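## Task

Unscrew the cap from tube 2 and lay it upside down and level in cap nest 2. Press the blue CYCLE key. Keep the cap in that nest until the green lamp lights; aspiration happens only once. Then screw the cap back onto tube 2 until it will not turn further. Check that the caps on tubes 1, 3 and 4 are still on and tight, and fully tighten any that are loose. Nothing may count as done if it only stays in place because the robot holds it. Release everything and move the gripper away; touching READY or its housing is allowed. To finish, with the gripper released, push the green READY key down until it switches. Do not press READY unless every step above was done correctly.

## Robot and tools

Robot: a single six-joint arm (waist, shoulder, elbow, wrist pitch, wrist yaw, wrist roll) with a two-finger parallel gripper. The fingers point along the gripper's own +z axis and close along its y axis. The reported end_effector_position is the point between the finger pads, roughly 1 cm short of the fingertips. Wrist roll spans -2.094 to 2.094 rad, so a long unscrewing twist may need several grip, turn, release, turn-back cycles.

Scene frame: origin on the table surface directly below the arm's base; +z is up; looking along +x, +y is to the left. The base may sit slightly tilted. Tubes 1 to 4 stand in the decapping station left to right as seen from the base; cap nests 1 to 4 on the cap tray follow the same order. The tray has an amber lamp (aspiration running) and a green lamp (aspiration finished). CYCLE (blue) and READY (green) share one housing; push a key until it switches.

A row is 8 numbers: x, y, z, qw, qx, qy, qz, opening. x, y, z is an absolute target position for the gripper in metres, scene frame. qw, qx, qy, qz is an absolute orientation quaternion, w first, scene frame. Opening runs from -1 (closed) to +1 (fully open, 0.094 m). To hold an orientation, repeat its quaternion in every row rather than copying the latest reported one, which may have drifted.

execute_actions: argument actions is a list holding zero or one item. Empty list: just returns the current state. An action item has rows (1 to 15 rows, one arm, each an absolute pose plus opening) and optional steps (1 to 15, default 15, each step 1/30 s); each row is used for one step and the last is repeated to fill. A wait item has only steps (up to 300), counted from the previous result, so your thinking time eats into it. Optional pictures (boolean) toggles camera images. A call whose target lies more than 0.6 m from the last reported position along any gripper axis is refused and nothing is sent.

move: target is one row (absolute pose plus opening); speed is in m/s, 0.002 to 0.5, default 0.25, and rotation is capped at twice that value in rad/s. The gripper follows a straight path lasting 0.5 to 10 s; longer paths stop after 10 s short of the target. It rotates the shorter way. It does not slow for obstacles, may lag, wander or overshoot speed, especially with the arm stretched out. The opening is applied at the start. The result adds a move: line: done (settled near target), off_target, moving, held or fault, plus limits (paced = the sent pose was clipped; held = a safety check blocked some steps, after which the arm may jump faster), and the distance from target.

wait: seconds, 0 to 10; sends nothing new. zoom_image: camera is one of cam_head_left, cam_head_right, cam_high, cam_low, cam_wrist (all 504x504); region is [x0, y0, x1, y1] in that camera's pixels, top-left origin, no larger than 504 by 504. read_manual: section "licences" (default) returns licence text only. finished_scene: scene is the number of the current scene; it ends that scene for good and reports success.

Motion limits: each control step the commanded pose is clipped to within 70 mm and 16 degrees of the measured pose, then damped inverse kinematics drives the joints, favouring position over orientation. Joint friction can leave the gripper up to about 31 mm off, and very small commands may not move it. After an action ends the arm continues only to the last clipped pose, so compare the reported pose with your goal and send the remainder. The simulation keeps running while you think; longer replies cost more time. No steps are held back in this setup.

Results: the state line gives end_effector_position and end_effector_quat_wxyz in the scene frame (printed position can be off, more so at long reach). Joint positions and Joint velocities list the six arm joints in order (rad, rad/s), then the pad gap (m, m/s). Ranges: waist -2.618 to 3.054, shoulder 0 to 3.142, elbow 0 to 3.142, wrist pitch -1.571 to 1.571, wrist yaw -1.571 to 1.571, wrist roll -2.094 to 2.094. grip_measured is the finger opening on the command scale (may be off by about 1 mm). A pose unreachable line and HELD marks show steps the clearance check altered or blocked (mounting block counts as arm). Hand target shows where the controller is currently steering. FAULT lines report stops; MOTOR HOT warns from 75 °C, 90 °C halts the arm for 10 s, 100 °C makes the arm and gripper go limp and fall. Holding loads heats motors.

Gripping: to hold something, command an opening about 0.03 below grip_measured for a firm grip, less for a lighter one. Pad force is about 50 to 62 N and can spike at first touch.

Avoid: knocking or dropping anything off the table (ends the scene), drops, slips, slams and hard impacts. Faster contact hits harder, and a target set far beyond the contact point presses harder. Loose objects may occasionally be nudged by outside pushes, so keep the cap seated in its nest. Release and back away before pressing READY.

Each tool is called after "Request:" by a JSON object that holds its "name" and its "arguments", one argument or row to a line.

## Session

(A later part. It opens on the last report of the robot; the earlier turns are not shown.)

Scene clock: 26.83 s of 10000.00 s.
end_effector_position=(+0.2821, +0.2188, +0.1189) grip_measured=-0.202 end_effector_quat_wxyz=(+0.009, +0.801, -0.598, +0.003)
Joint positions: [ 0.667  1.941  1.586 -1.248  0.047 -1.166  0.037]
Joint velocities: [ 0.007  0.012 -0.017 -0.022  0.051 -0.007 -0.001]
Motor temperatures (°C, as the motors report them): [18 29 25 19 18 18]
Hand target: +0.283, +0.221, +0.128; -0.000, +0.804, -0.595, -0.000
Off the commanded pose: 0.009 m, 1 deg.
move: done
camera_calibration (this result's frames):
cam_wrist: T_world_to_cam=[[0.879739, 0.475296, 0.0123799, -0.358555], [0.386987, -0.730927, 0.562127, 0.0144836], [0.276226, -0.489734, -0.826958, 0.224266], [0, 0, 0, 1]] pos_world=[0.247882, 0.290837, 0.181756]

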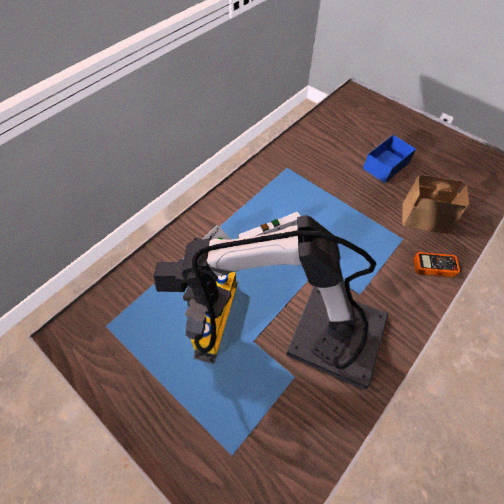

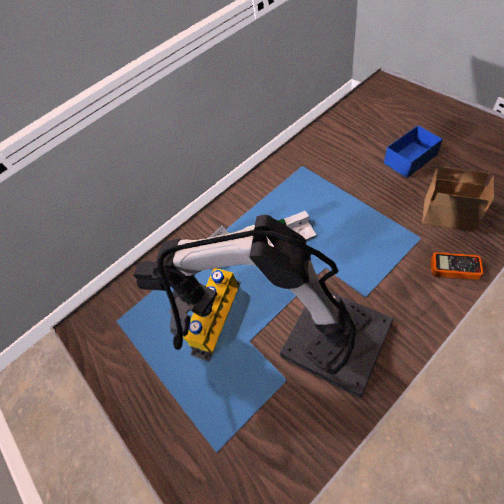

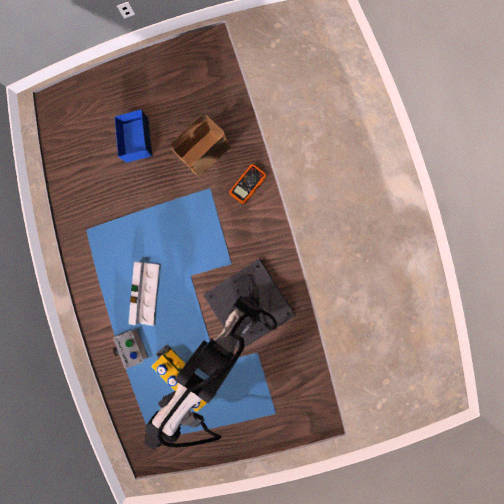

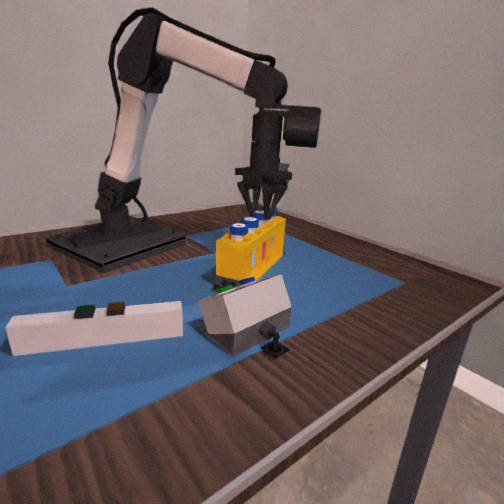

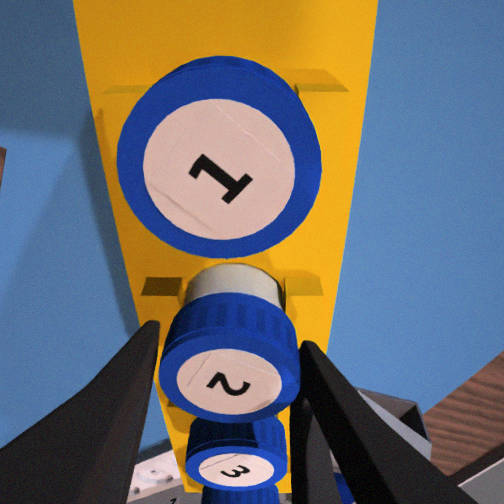

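Request:
{"name": "move", "arguments": {
  "target": [0.283,0.2215,0.1315,0,-0.8039,0.5948,0,-0.2],
  "speed": 0.02
}}

Request:
{"name": "move", "arguments": {
  "target": [0.283,0.221,0.127,0,-0.8039,0.5948,0,-0.345],
  "speed": 0.02
}}

Request:
{"name": "move", "arguments": {
  "target": [0.283,0.221,0.15,0,-0.8039,0.5948,0,-0.345],
  "speed": 0.04
}}

Scene clock: 28.67 s of 10000.00 s.
end_effector_position=(+0.2831, +0.2195, +0.1235) grip_measured=-0.202 end_effector_quat_wxyz=(+0.007, +0.801, -0.598, +0.003)
Joint positions: [ 0.667  1.941  1.604 -1.263  0.046 -1.167  0.037]
Joint velocities: [ 0.007 -0.007 -0.017 -0.007 -0.051 -0.037 -0.002]
Motor temperatures (°C, as the motors report them): [18 30 25 19 18 18]
Hand target: +0.283, +0.222, +0.131; -0.000, +0.804, -0.595, +0.000
Off the commanded pose: 0.008 m, 1 deg.
move: done
camera_calibration (this result's frames):
cam_wrist: T_world_to_cam=[[0.879587, 0.475479, 0.0156656, -0.360271], [0.385824, -0.732226, 0.561235, 0.0127583], [0.278326, -0.487611, -0.827509, 0.227131], [0, 0, 0, 1]] pos_world=[0.248751, 0.291395, 0.186436]

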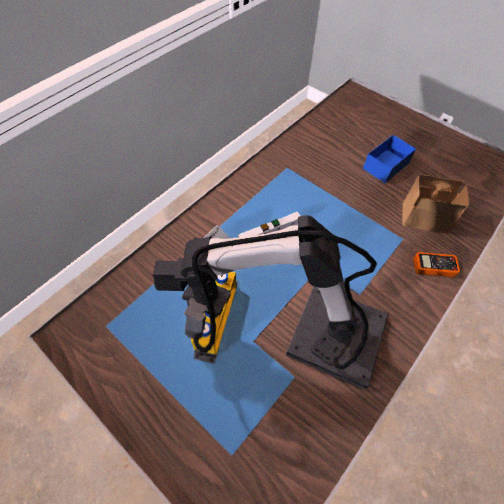

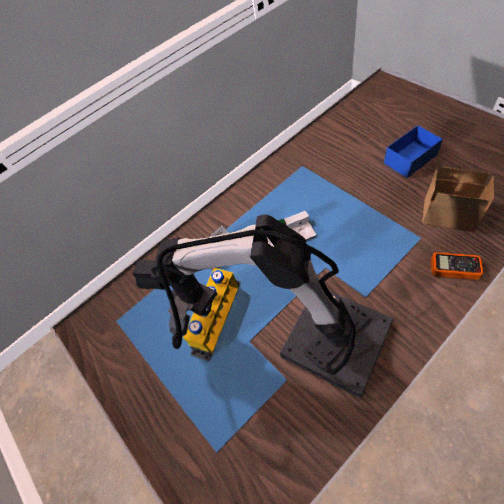

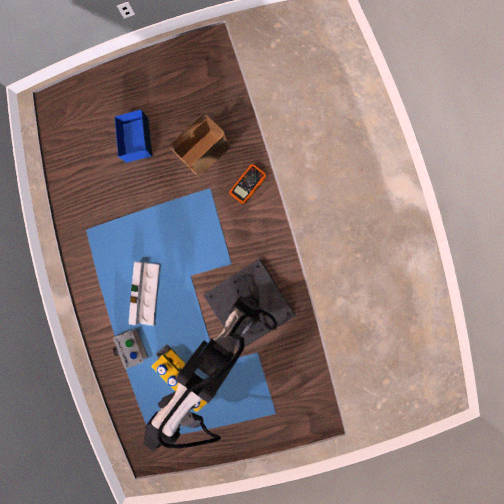

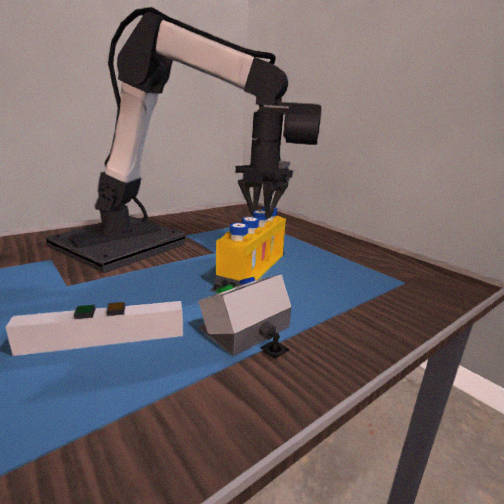

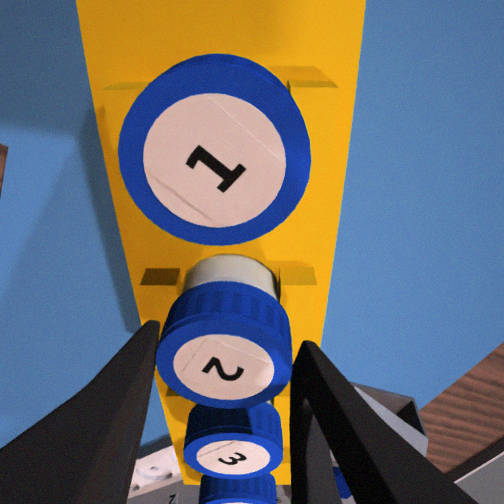

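Scene clock: 29.37 s of 10000.00 s.
end_effector_position=(+0.2831, +0.2195, +0.1235) grip_measured=-0.315 end_effector_quat_wxyz=(+0.008, +0.801, -0.598, +0.003)
Joint positions: [ 0.667  1.941  1.604 -1.263  0.046 -1.167  0.032]
Joint velocities: [ 0.012 -0.007  0.007 -0.022 -0.066 -0.037 -0.   ]
Motor temperatures (°C, as the motors report them): [18 30 26 19 18 18]
Hand target: +0.283, +0.221, +0.127; +0.000, +0.804, -0.595, +0.000
Off the commanded pose: 0.004 m, 1 deg.
move: done
camera_calibration (this result's frames):
cam_wrist: T_world_to_cam=[[0.879585, 0.475496, 0.0152917, -0.360136], [0.386, -0.732084, 0.561299, 0.0126529], [0.27809, -0.487808, -0.827472, 0.227228], [0, 0, 0, 1]] pos_world=[0.248697, 0.29135, 0.18643]

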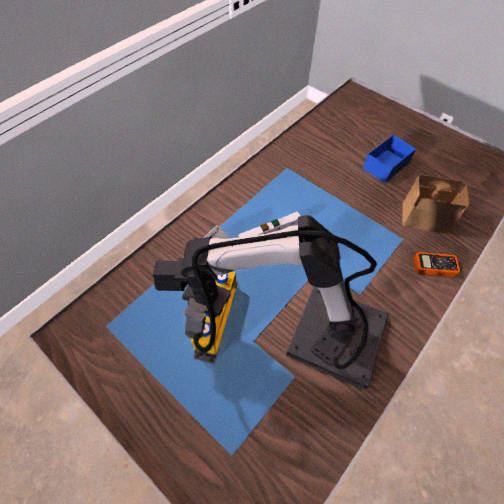

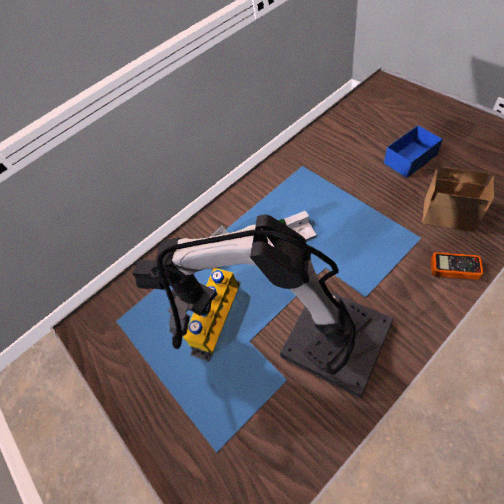

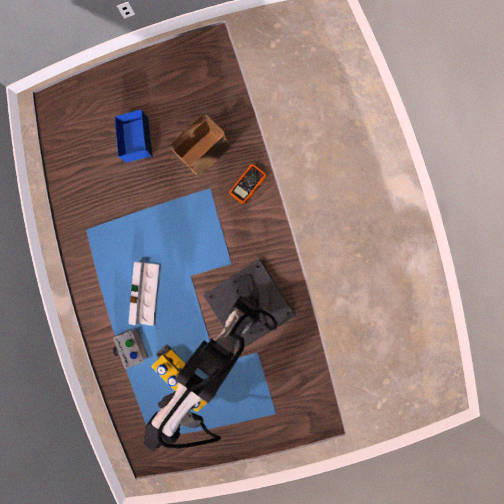

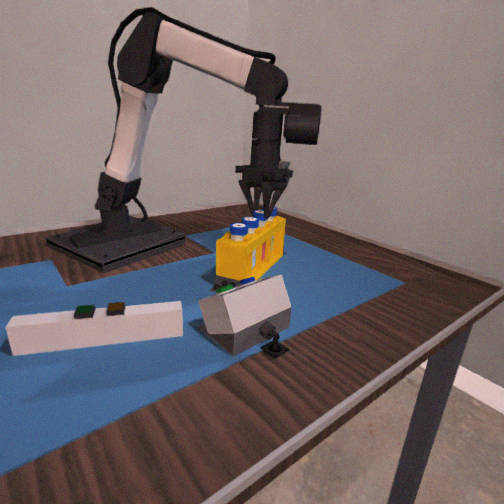

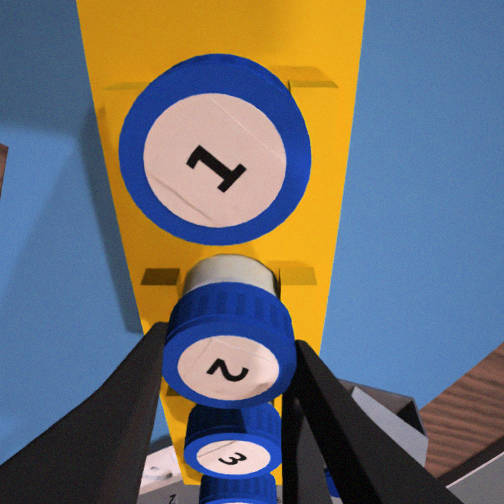

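Scene clock: 30.43 s of 10000.00 s.
end_effector_position=(+0.2837, +0.2193, +0.1414) grip_measured=-0.315 end_effector_quat_wxyz=(+0.009, +0.801, -0.598, +0.002)
Joint positions: [ 0.667  1.941  1.676 -1.336  0.045 -1.167  0.032]
Joint velocities: [ 0.012 -0.002 -0.017 -0.022  0.051  0.007  0.   ]
Motor temperatures (°C, as the motors report them): [18 30 26 19 18 18]
Hand target: +0.283, +0.221, +0.150; -0.000, +0.804, -0.595, +0.000
Off the commanded pose: 0.009 m, 1 deg.
move: done
camera_calibration (this result's frames):
cam_wrist: T_world_to_cam=[[0.879585, 0.475557, 0.0132734, -0.360587], [0.387141, -0.731709, 0.561003, 0.00182767], [0.276502, -0.488311, -0.827707, 0.242423], [0, 0, 0, 1]] pos_world=[0.249429, 0.291195, 0.204416]

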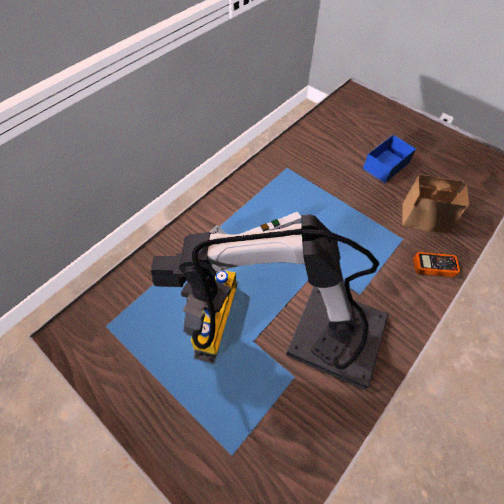

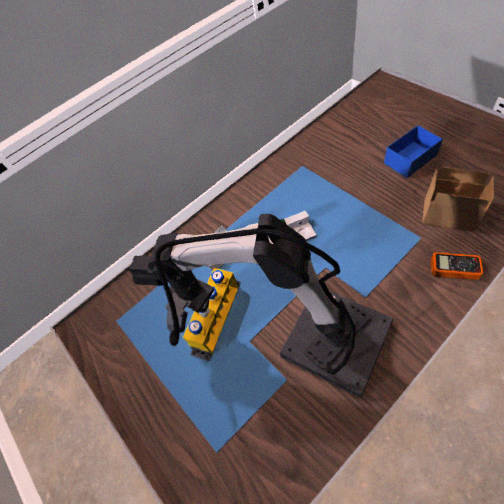

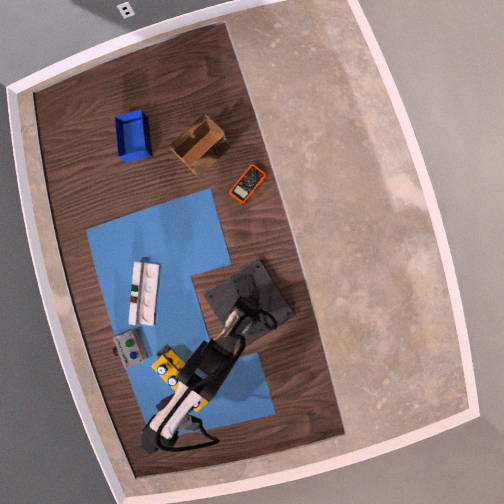

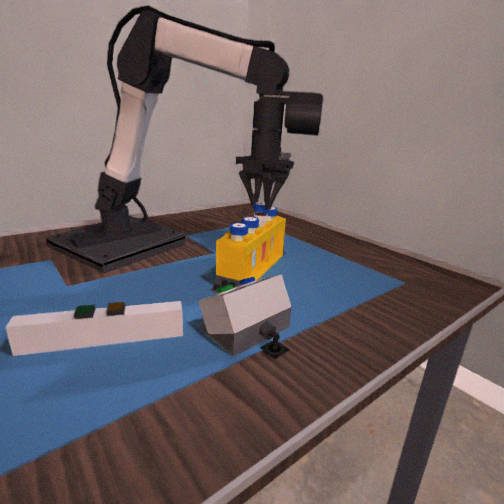

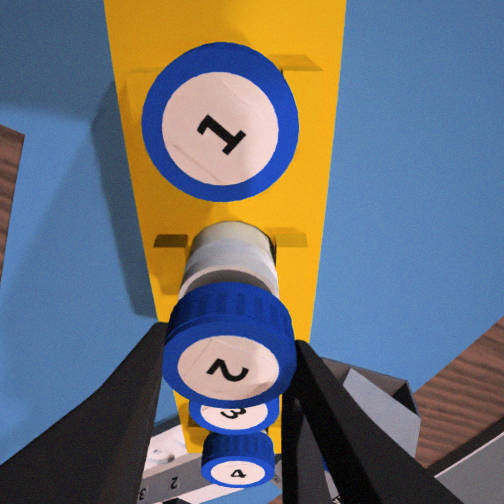

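Request:
{"name": "move", "arguments": {
  "target": [0.283,0.221,0.175,0,-0.8039,0.5948,0,-0.345],
  "speed": 0.1
}}

Request:
{"name": "move", "arguments": {
  "target": [0.34,-0.06,0.17,0,0.1908,0.9816,0,-0.345],
  "speed": 0.4
}}

Request:
{"name": "move", "arguments": {
  "target": [0.35,-0.092,0.09,0,0.1908,0.9816,0,-0.345],
  "speed": 0.2
}}

Scene clock: 33.53 s of 10000.00 s.
end_effector_position=(+0.2850, +0.2190, +0.1694) grip_measured=-0.315 end_effector_quat_wxyz=(+0.004, +0.801, -0.598, +0.003)
Joint positions: [ 0.667  1.941  1.787 -1.439  0.045 -1.167  0.032]
Joint velocities: [-0.012 -0.002 -0.012 -0.051  0.051  0.037  0.   ]
Motor temperatures (°C, as the motors report them): [18 31 26 19 18 18]
Hand target: +0.283, +0.221, +0.175; -0.000, +0.804, -0.595, +0.000
Off the commanded pose: 0.006 m, 1 deg.
move: done
camera_calibration (this result's frames):
cam_wrist: T_world_to_cam=[[0.879622, 0.475171, 0.0218717, -0.363398], [0.383117, -0.734968, 0.559503, -0.0124718], [0.281935, -0.483772, -0.828539, 0.262713], [0, 0, 0, 1]] pos_world=[0.250363, 0.290603, 0.232594]

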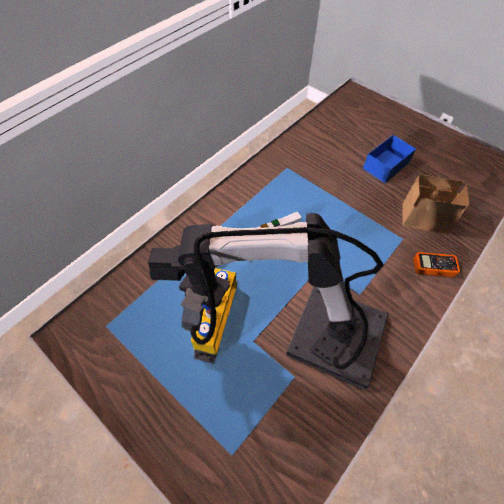

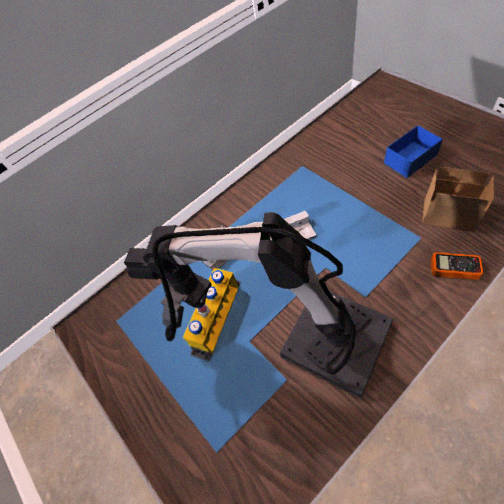

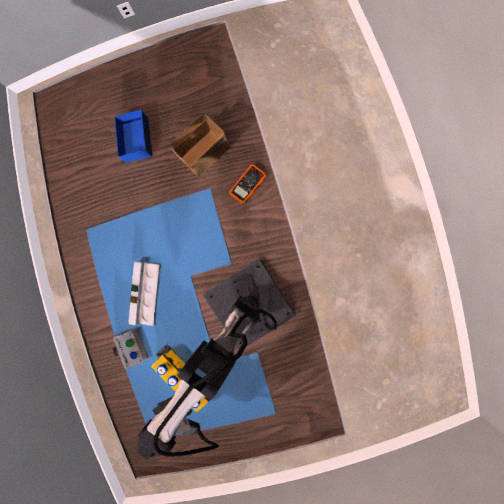

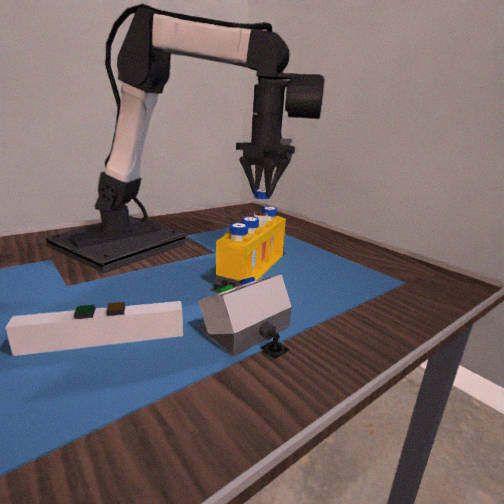

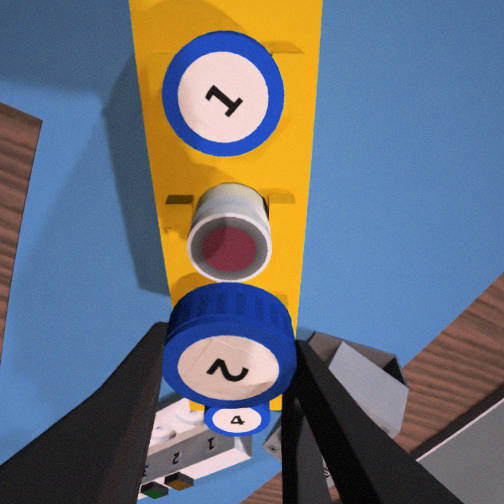

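Scene clock: 36.93 s of 10000.00 s.
end_effector_position=(+0.3403, -0.0602, +0.1700) grip_measured=-0.314 end_effector_quat_wxyz=(-0.001, +0.183, +0.983, +0.001)
Joint positions: [-0.167  1.831  1.689 -1.413  0.034  0.225  0.032]
Joint velocities: [ 0.012  0.002  0.012  0.037  0.066  0.037 -0.001]
Motor temperatures (°C, as the motors report them): [18 31 26 19 18 18]
Hand target: +0.344, -0.061, +0.170; +0.001, +0.191, +0.982, +0.005
Off the commanded pose: 0.000 m, 1 deg.
move: done
camera_calibration (this result's frames):
cam_wrist: T_world_to_cam=[[-0.160135, -0.986796, 0.0242887, -0.0139811], [-0.820412, 0.146737, 0.552624, 0.224639], [-0.548891, 0.0685678, -0.833077, 0.42922], [0, 0, 0, 1]] pos_world=[0.417653, -0.0761899, 0.233772]

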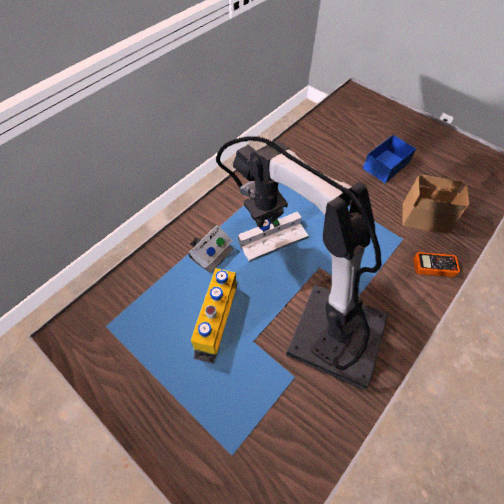

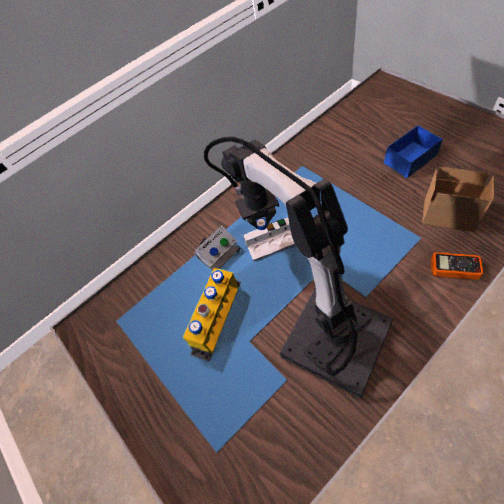

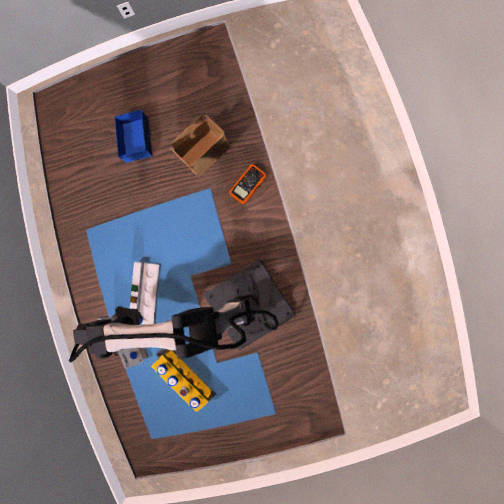

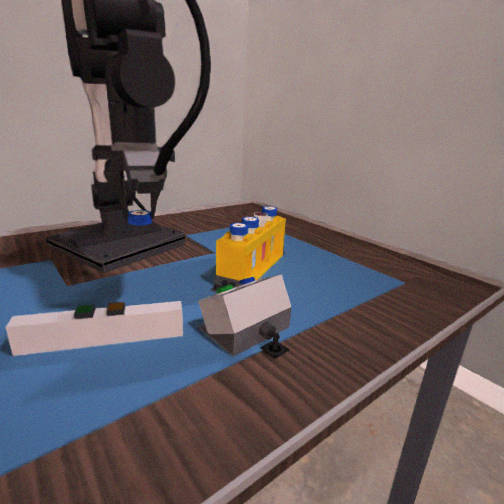

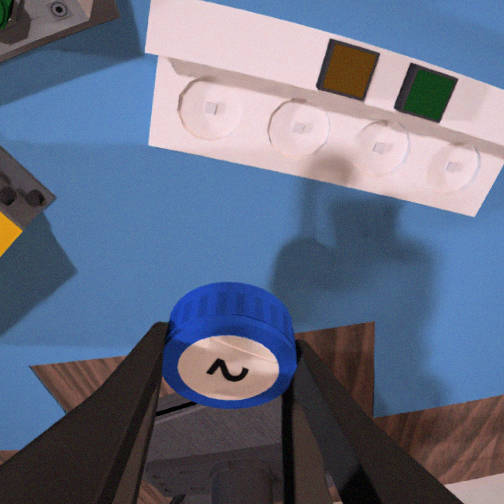

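Scene clock: 38.00 s of 10000.00 s.
end_effector_position=(+0.3478, -0.0899, +0.0934) grip_measured=-0.314 end_effector_quat_wxyz=(-0.002, +0.194, +0.981, +0.001)
Joint positions: [-0.254  1.901  1.481 -1.135  0.034  0.16   0.032]
Joint velocities: [-0.007 -0.017  0.012  0.037  0.095 -0.037  0.   ]
Motor temperatures (°C, as the motors report them): [18 31 26 19 18 18]
Hand target: +0.349, -0.092, +0.090; -0.000, +0.191, +0.982, +0.000
Off the commanded pose: 0.005 m, 0 deg.
move: done
camera_calibration (this result's frames):
cam_wrist: T_world_to_cam=[[-0.181402, -0.983073, 0.0256936, -0.03257], [-0.815251, 0.164943, 0.55512, 0.2771], [-0.549962, 0.0797534, -0.831373, 0.372838], [0, 0, 0, 1]] pos_world=[0.425045, -0.10746, 0.15698]

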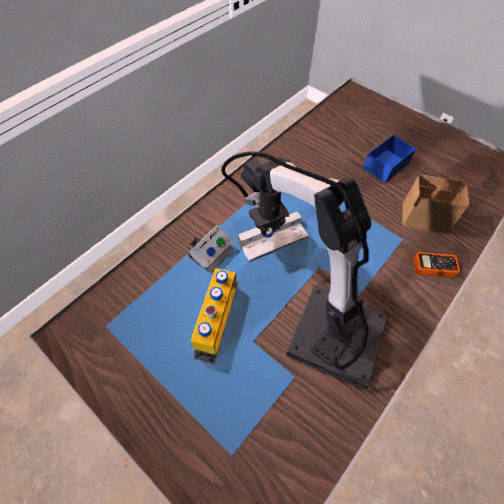

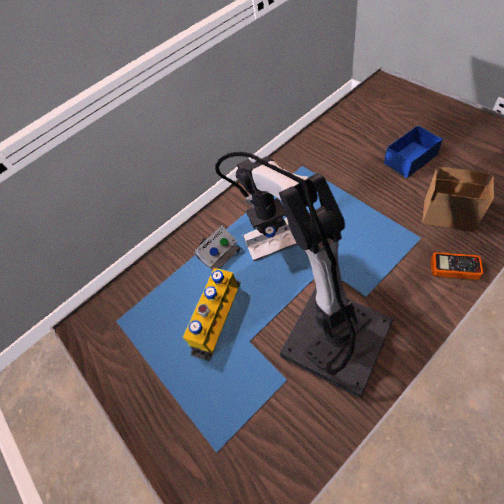

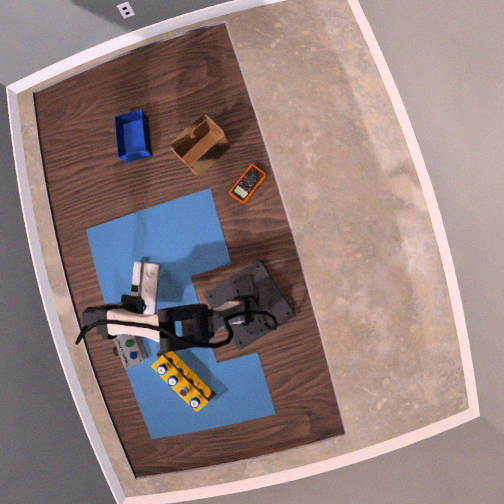

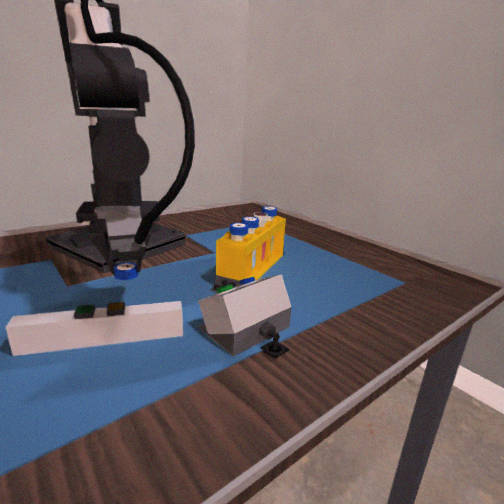

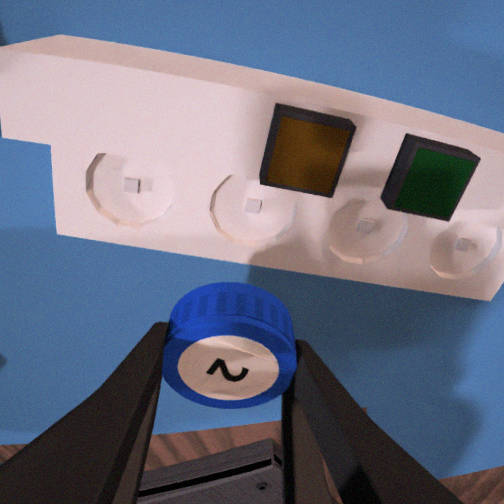

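Request:
{"name": "move", "arguments": {
  "target": [0.349,-0.100,0.04,0,0.1908,0.9816,0,-0.345],
  "speed": 0.08
}}

Scene clock: 40.50 s of 10000.00 s.
end_effector_position=(+0.3497, -0.0974, +0.0465) grip_measured=-0.314 end_effector_quat_wxyz=(+0.003, +0.192, +0.981, +0.000)
Joint positions: [-0.278  1.956  1.364 -0.953  0.034  0.133  0.032]
Joint velocities: [ 0.012  0.007 -0.002 -0.037 -0.11  -0.037 -0.   ]
Motor temperatures (°C, as the motors report them): [18 31 26 19 18 18]
Hand target: +0.348, -0.100, +0.040; +0.000, +0.191, +0.982, +0.000
Off the commanded pose: 0.007 m, 0 deg.
move: done
camera_calibration (this result's frames):
cam_wrist: T_world_to_cam=[[-0.178621, -0.983553, 0.0268022, -0.0395207], [-0.820972, 0.163999, 0.546909, 0.308184], [-0.54231, 0.0756856, -0.836763, 0.332601], [0, 0, 0, 1]] pos_world=[0.426323, -0.114585, 0.110819]

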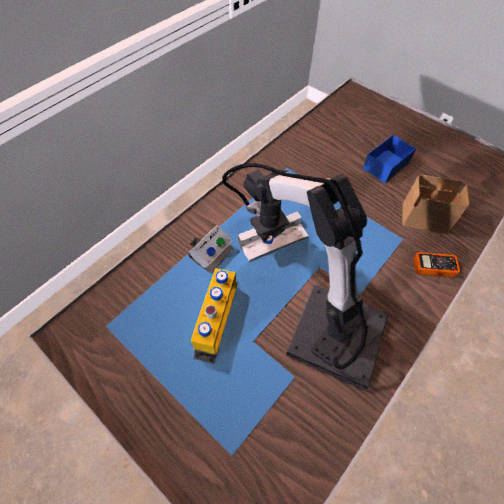

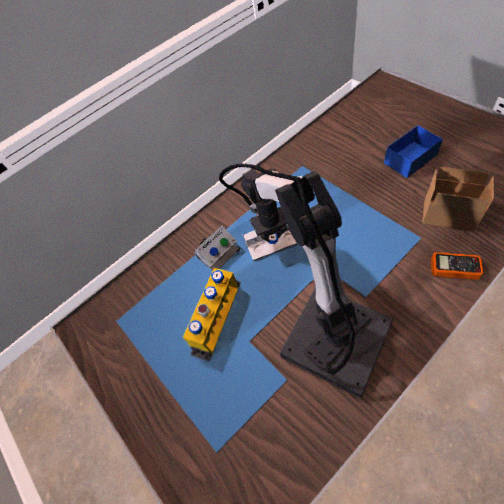

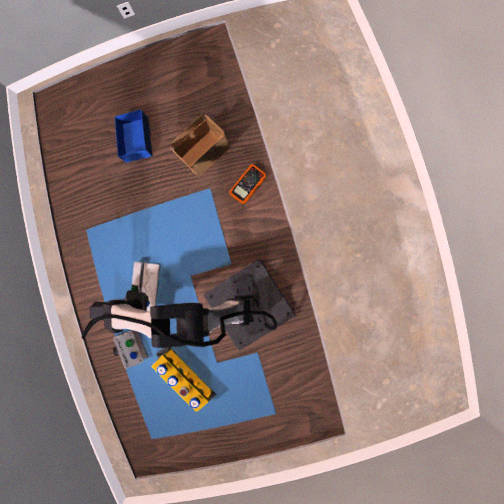

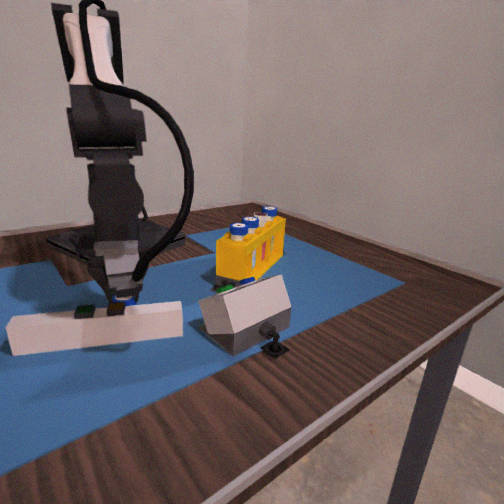

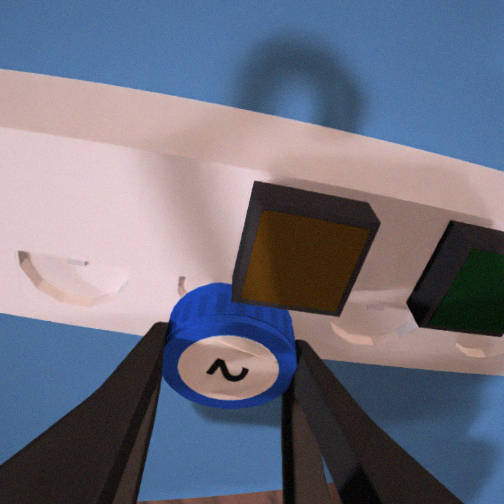

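Request:
{"name": "move", "arguments": {
  "target": [0.347,-0.098,0.013,0,0.1908,0.9816,0,-0.345],
  "speed": 0.03
}}

Scene clock: 42.17 s of 10000.00 s.
end_effector_position=(+0.3496, -0.0966, +0.0245) grip_measured=-0.314 end_effector_quat_wxyz=(+0.006, +0.192, +0.981, -0.000)
Joint positions: [-0.278  1.983  1.309 -0.864  0.034  0.133  0.032]
Joint velocities: [ 0.002 -0.002  0.002  0.051 -0.007 -0.022  0.001]
Motor temperatures (°C, as the motors report them): [18 31 26 19 18 18]
Hand target: +0.346, -0.098, +0.013; -0.000, +0.191, +0.982, +0.000
Off the commanded pose: 0.012 m, 1 deg.
move: off_target
camera_calibration (this result's frames):
cam_wrist: T_world_to_cam=[[-0.178988, -0.983474, 0.0272537, -0.0380289], [-0.824151, 0.165006, 0.5418, 0.321269], [-0.537343, 0.0745148, -0.840065, 0.312372], [0, 0, 0, 1]] pos_world=[0.425819, -0.113688, 0.089385]

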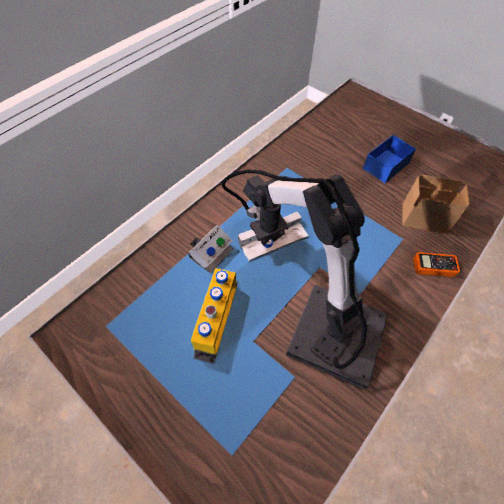

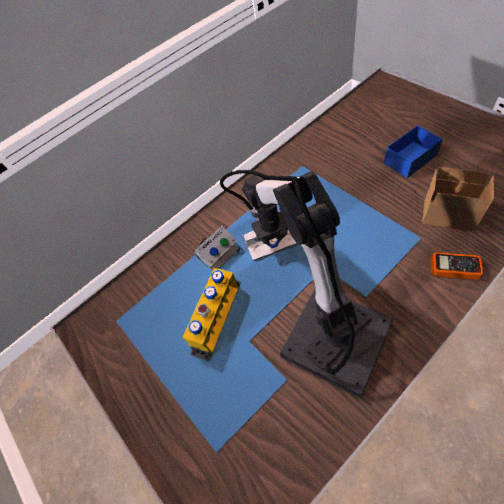

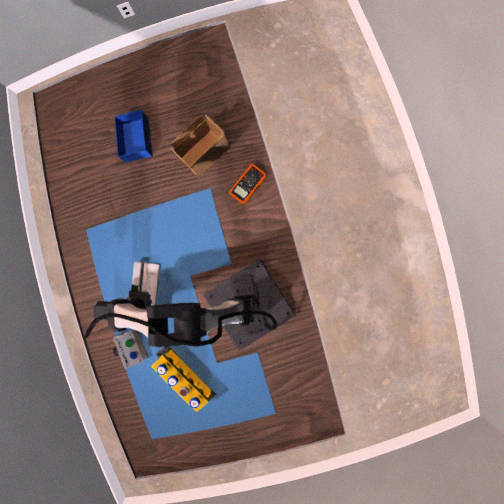

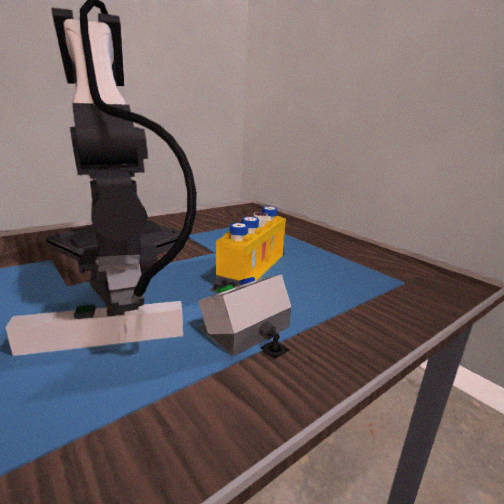

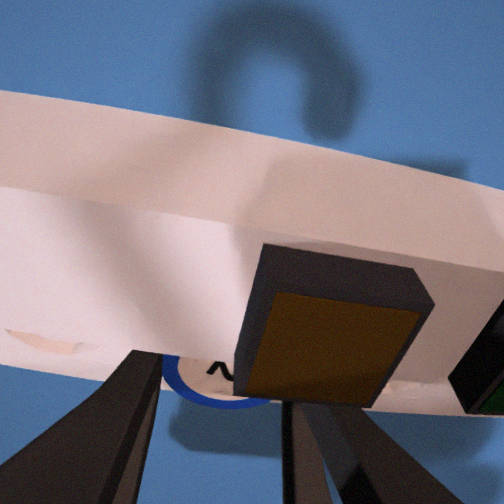

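Request:
{"name": "move", "arguments": {
  "target": [0.344,-0.101,0.014,0,0.1908,0.9816,0,-0.345],
  "speed": 0.01
}}

Request:
{"name": "zoom_image", "arguments": {
  "camera": "cam_head_right",
  "region": [230,200,320,270]
}}

Scene clock: 44.27 s of 10000.00 s.
end_effector_position=(+0.3497, -0.0990, +0.0240) grip_measured=-0.314 end_effector_quat_wxyz=(+0.008, +0.191, +0.982, +0.000)
Joint positions: [-0.285  1.983  1.307 -0.858  0.033  0.124  0.032]
Joint velocities: [-0.032 -0.002 -0.002 -0.051  0.022  0.007 -0.   ]
Motor temperatures (°C, as the motors report them): [18 31 26 19 18 18]
Hand target: +0.344, -0.101, +0.014; -0.000, +0.191, +0.982, +0.000
Off the commanded pose: 0.012 m, 1 deg.
move: off_target
camera_calibration (this result's frames):
cam_wrist: T_world_to_cam=[[-0.176965, -0.983865, 0.0263139, -0.0410064], [-0.826753, 0.163106, 0.538402, 0.322889], [-0.534007, 0.0735234, -0.842277, 0.311015], [0, 0, 0, 1]] pos_world=[0.425776, -0.115877, 0.0891957]

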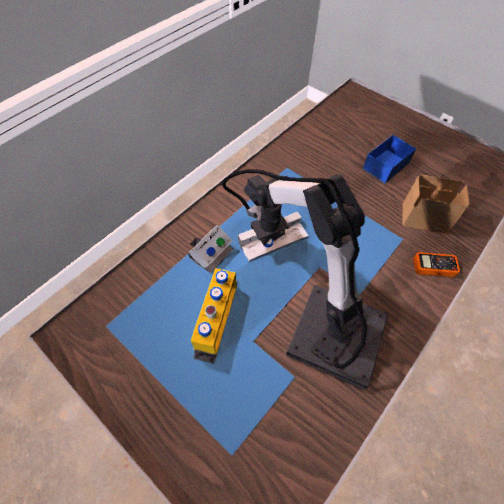

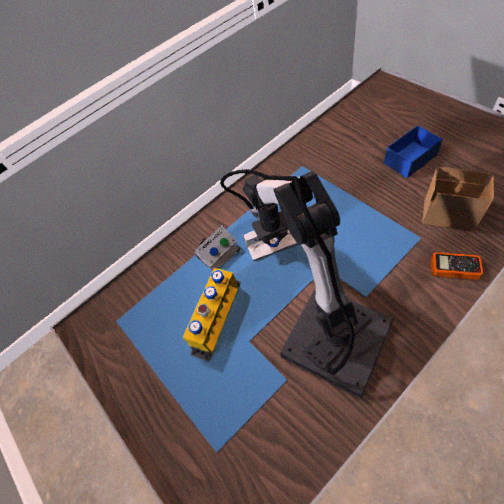

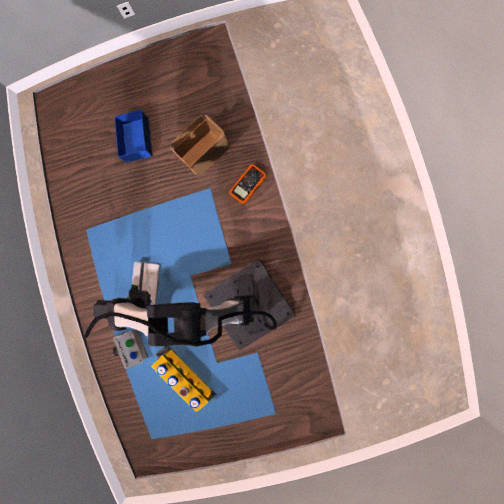

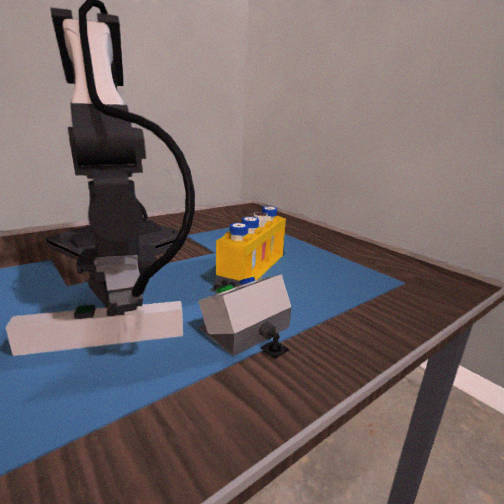

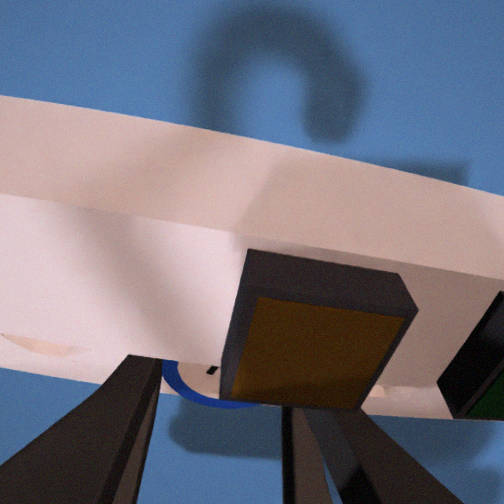

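Region (230, 200, 320, 270) of cam_head_right's 504x504 image, scaled by 5.600, with more detail than that image has.

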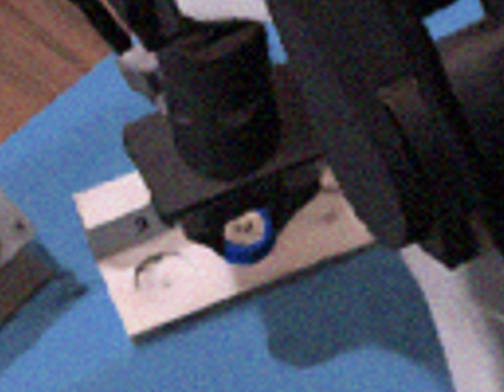

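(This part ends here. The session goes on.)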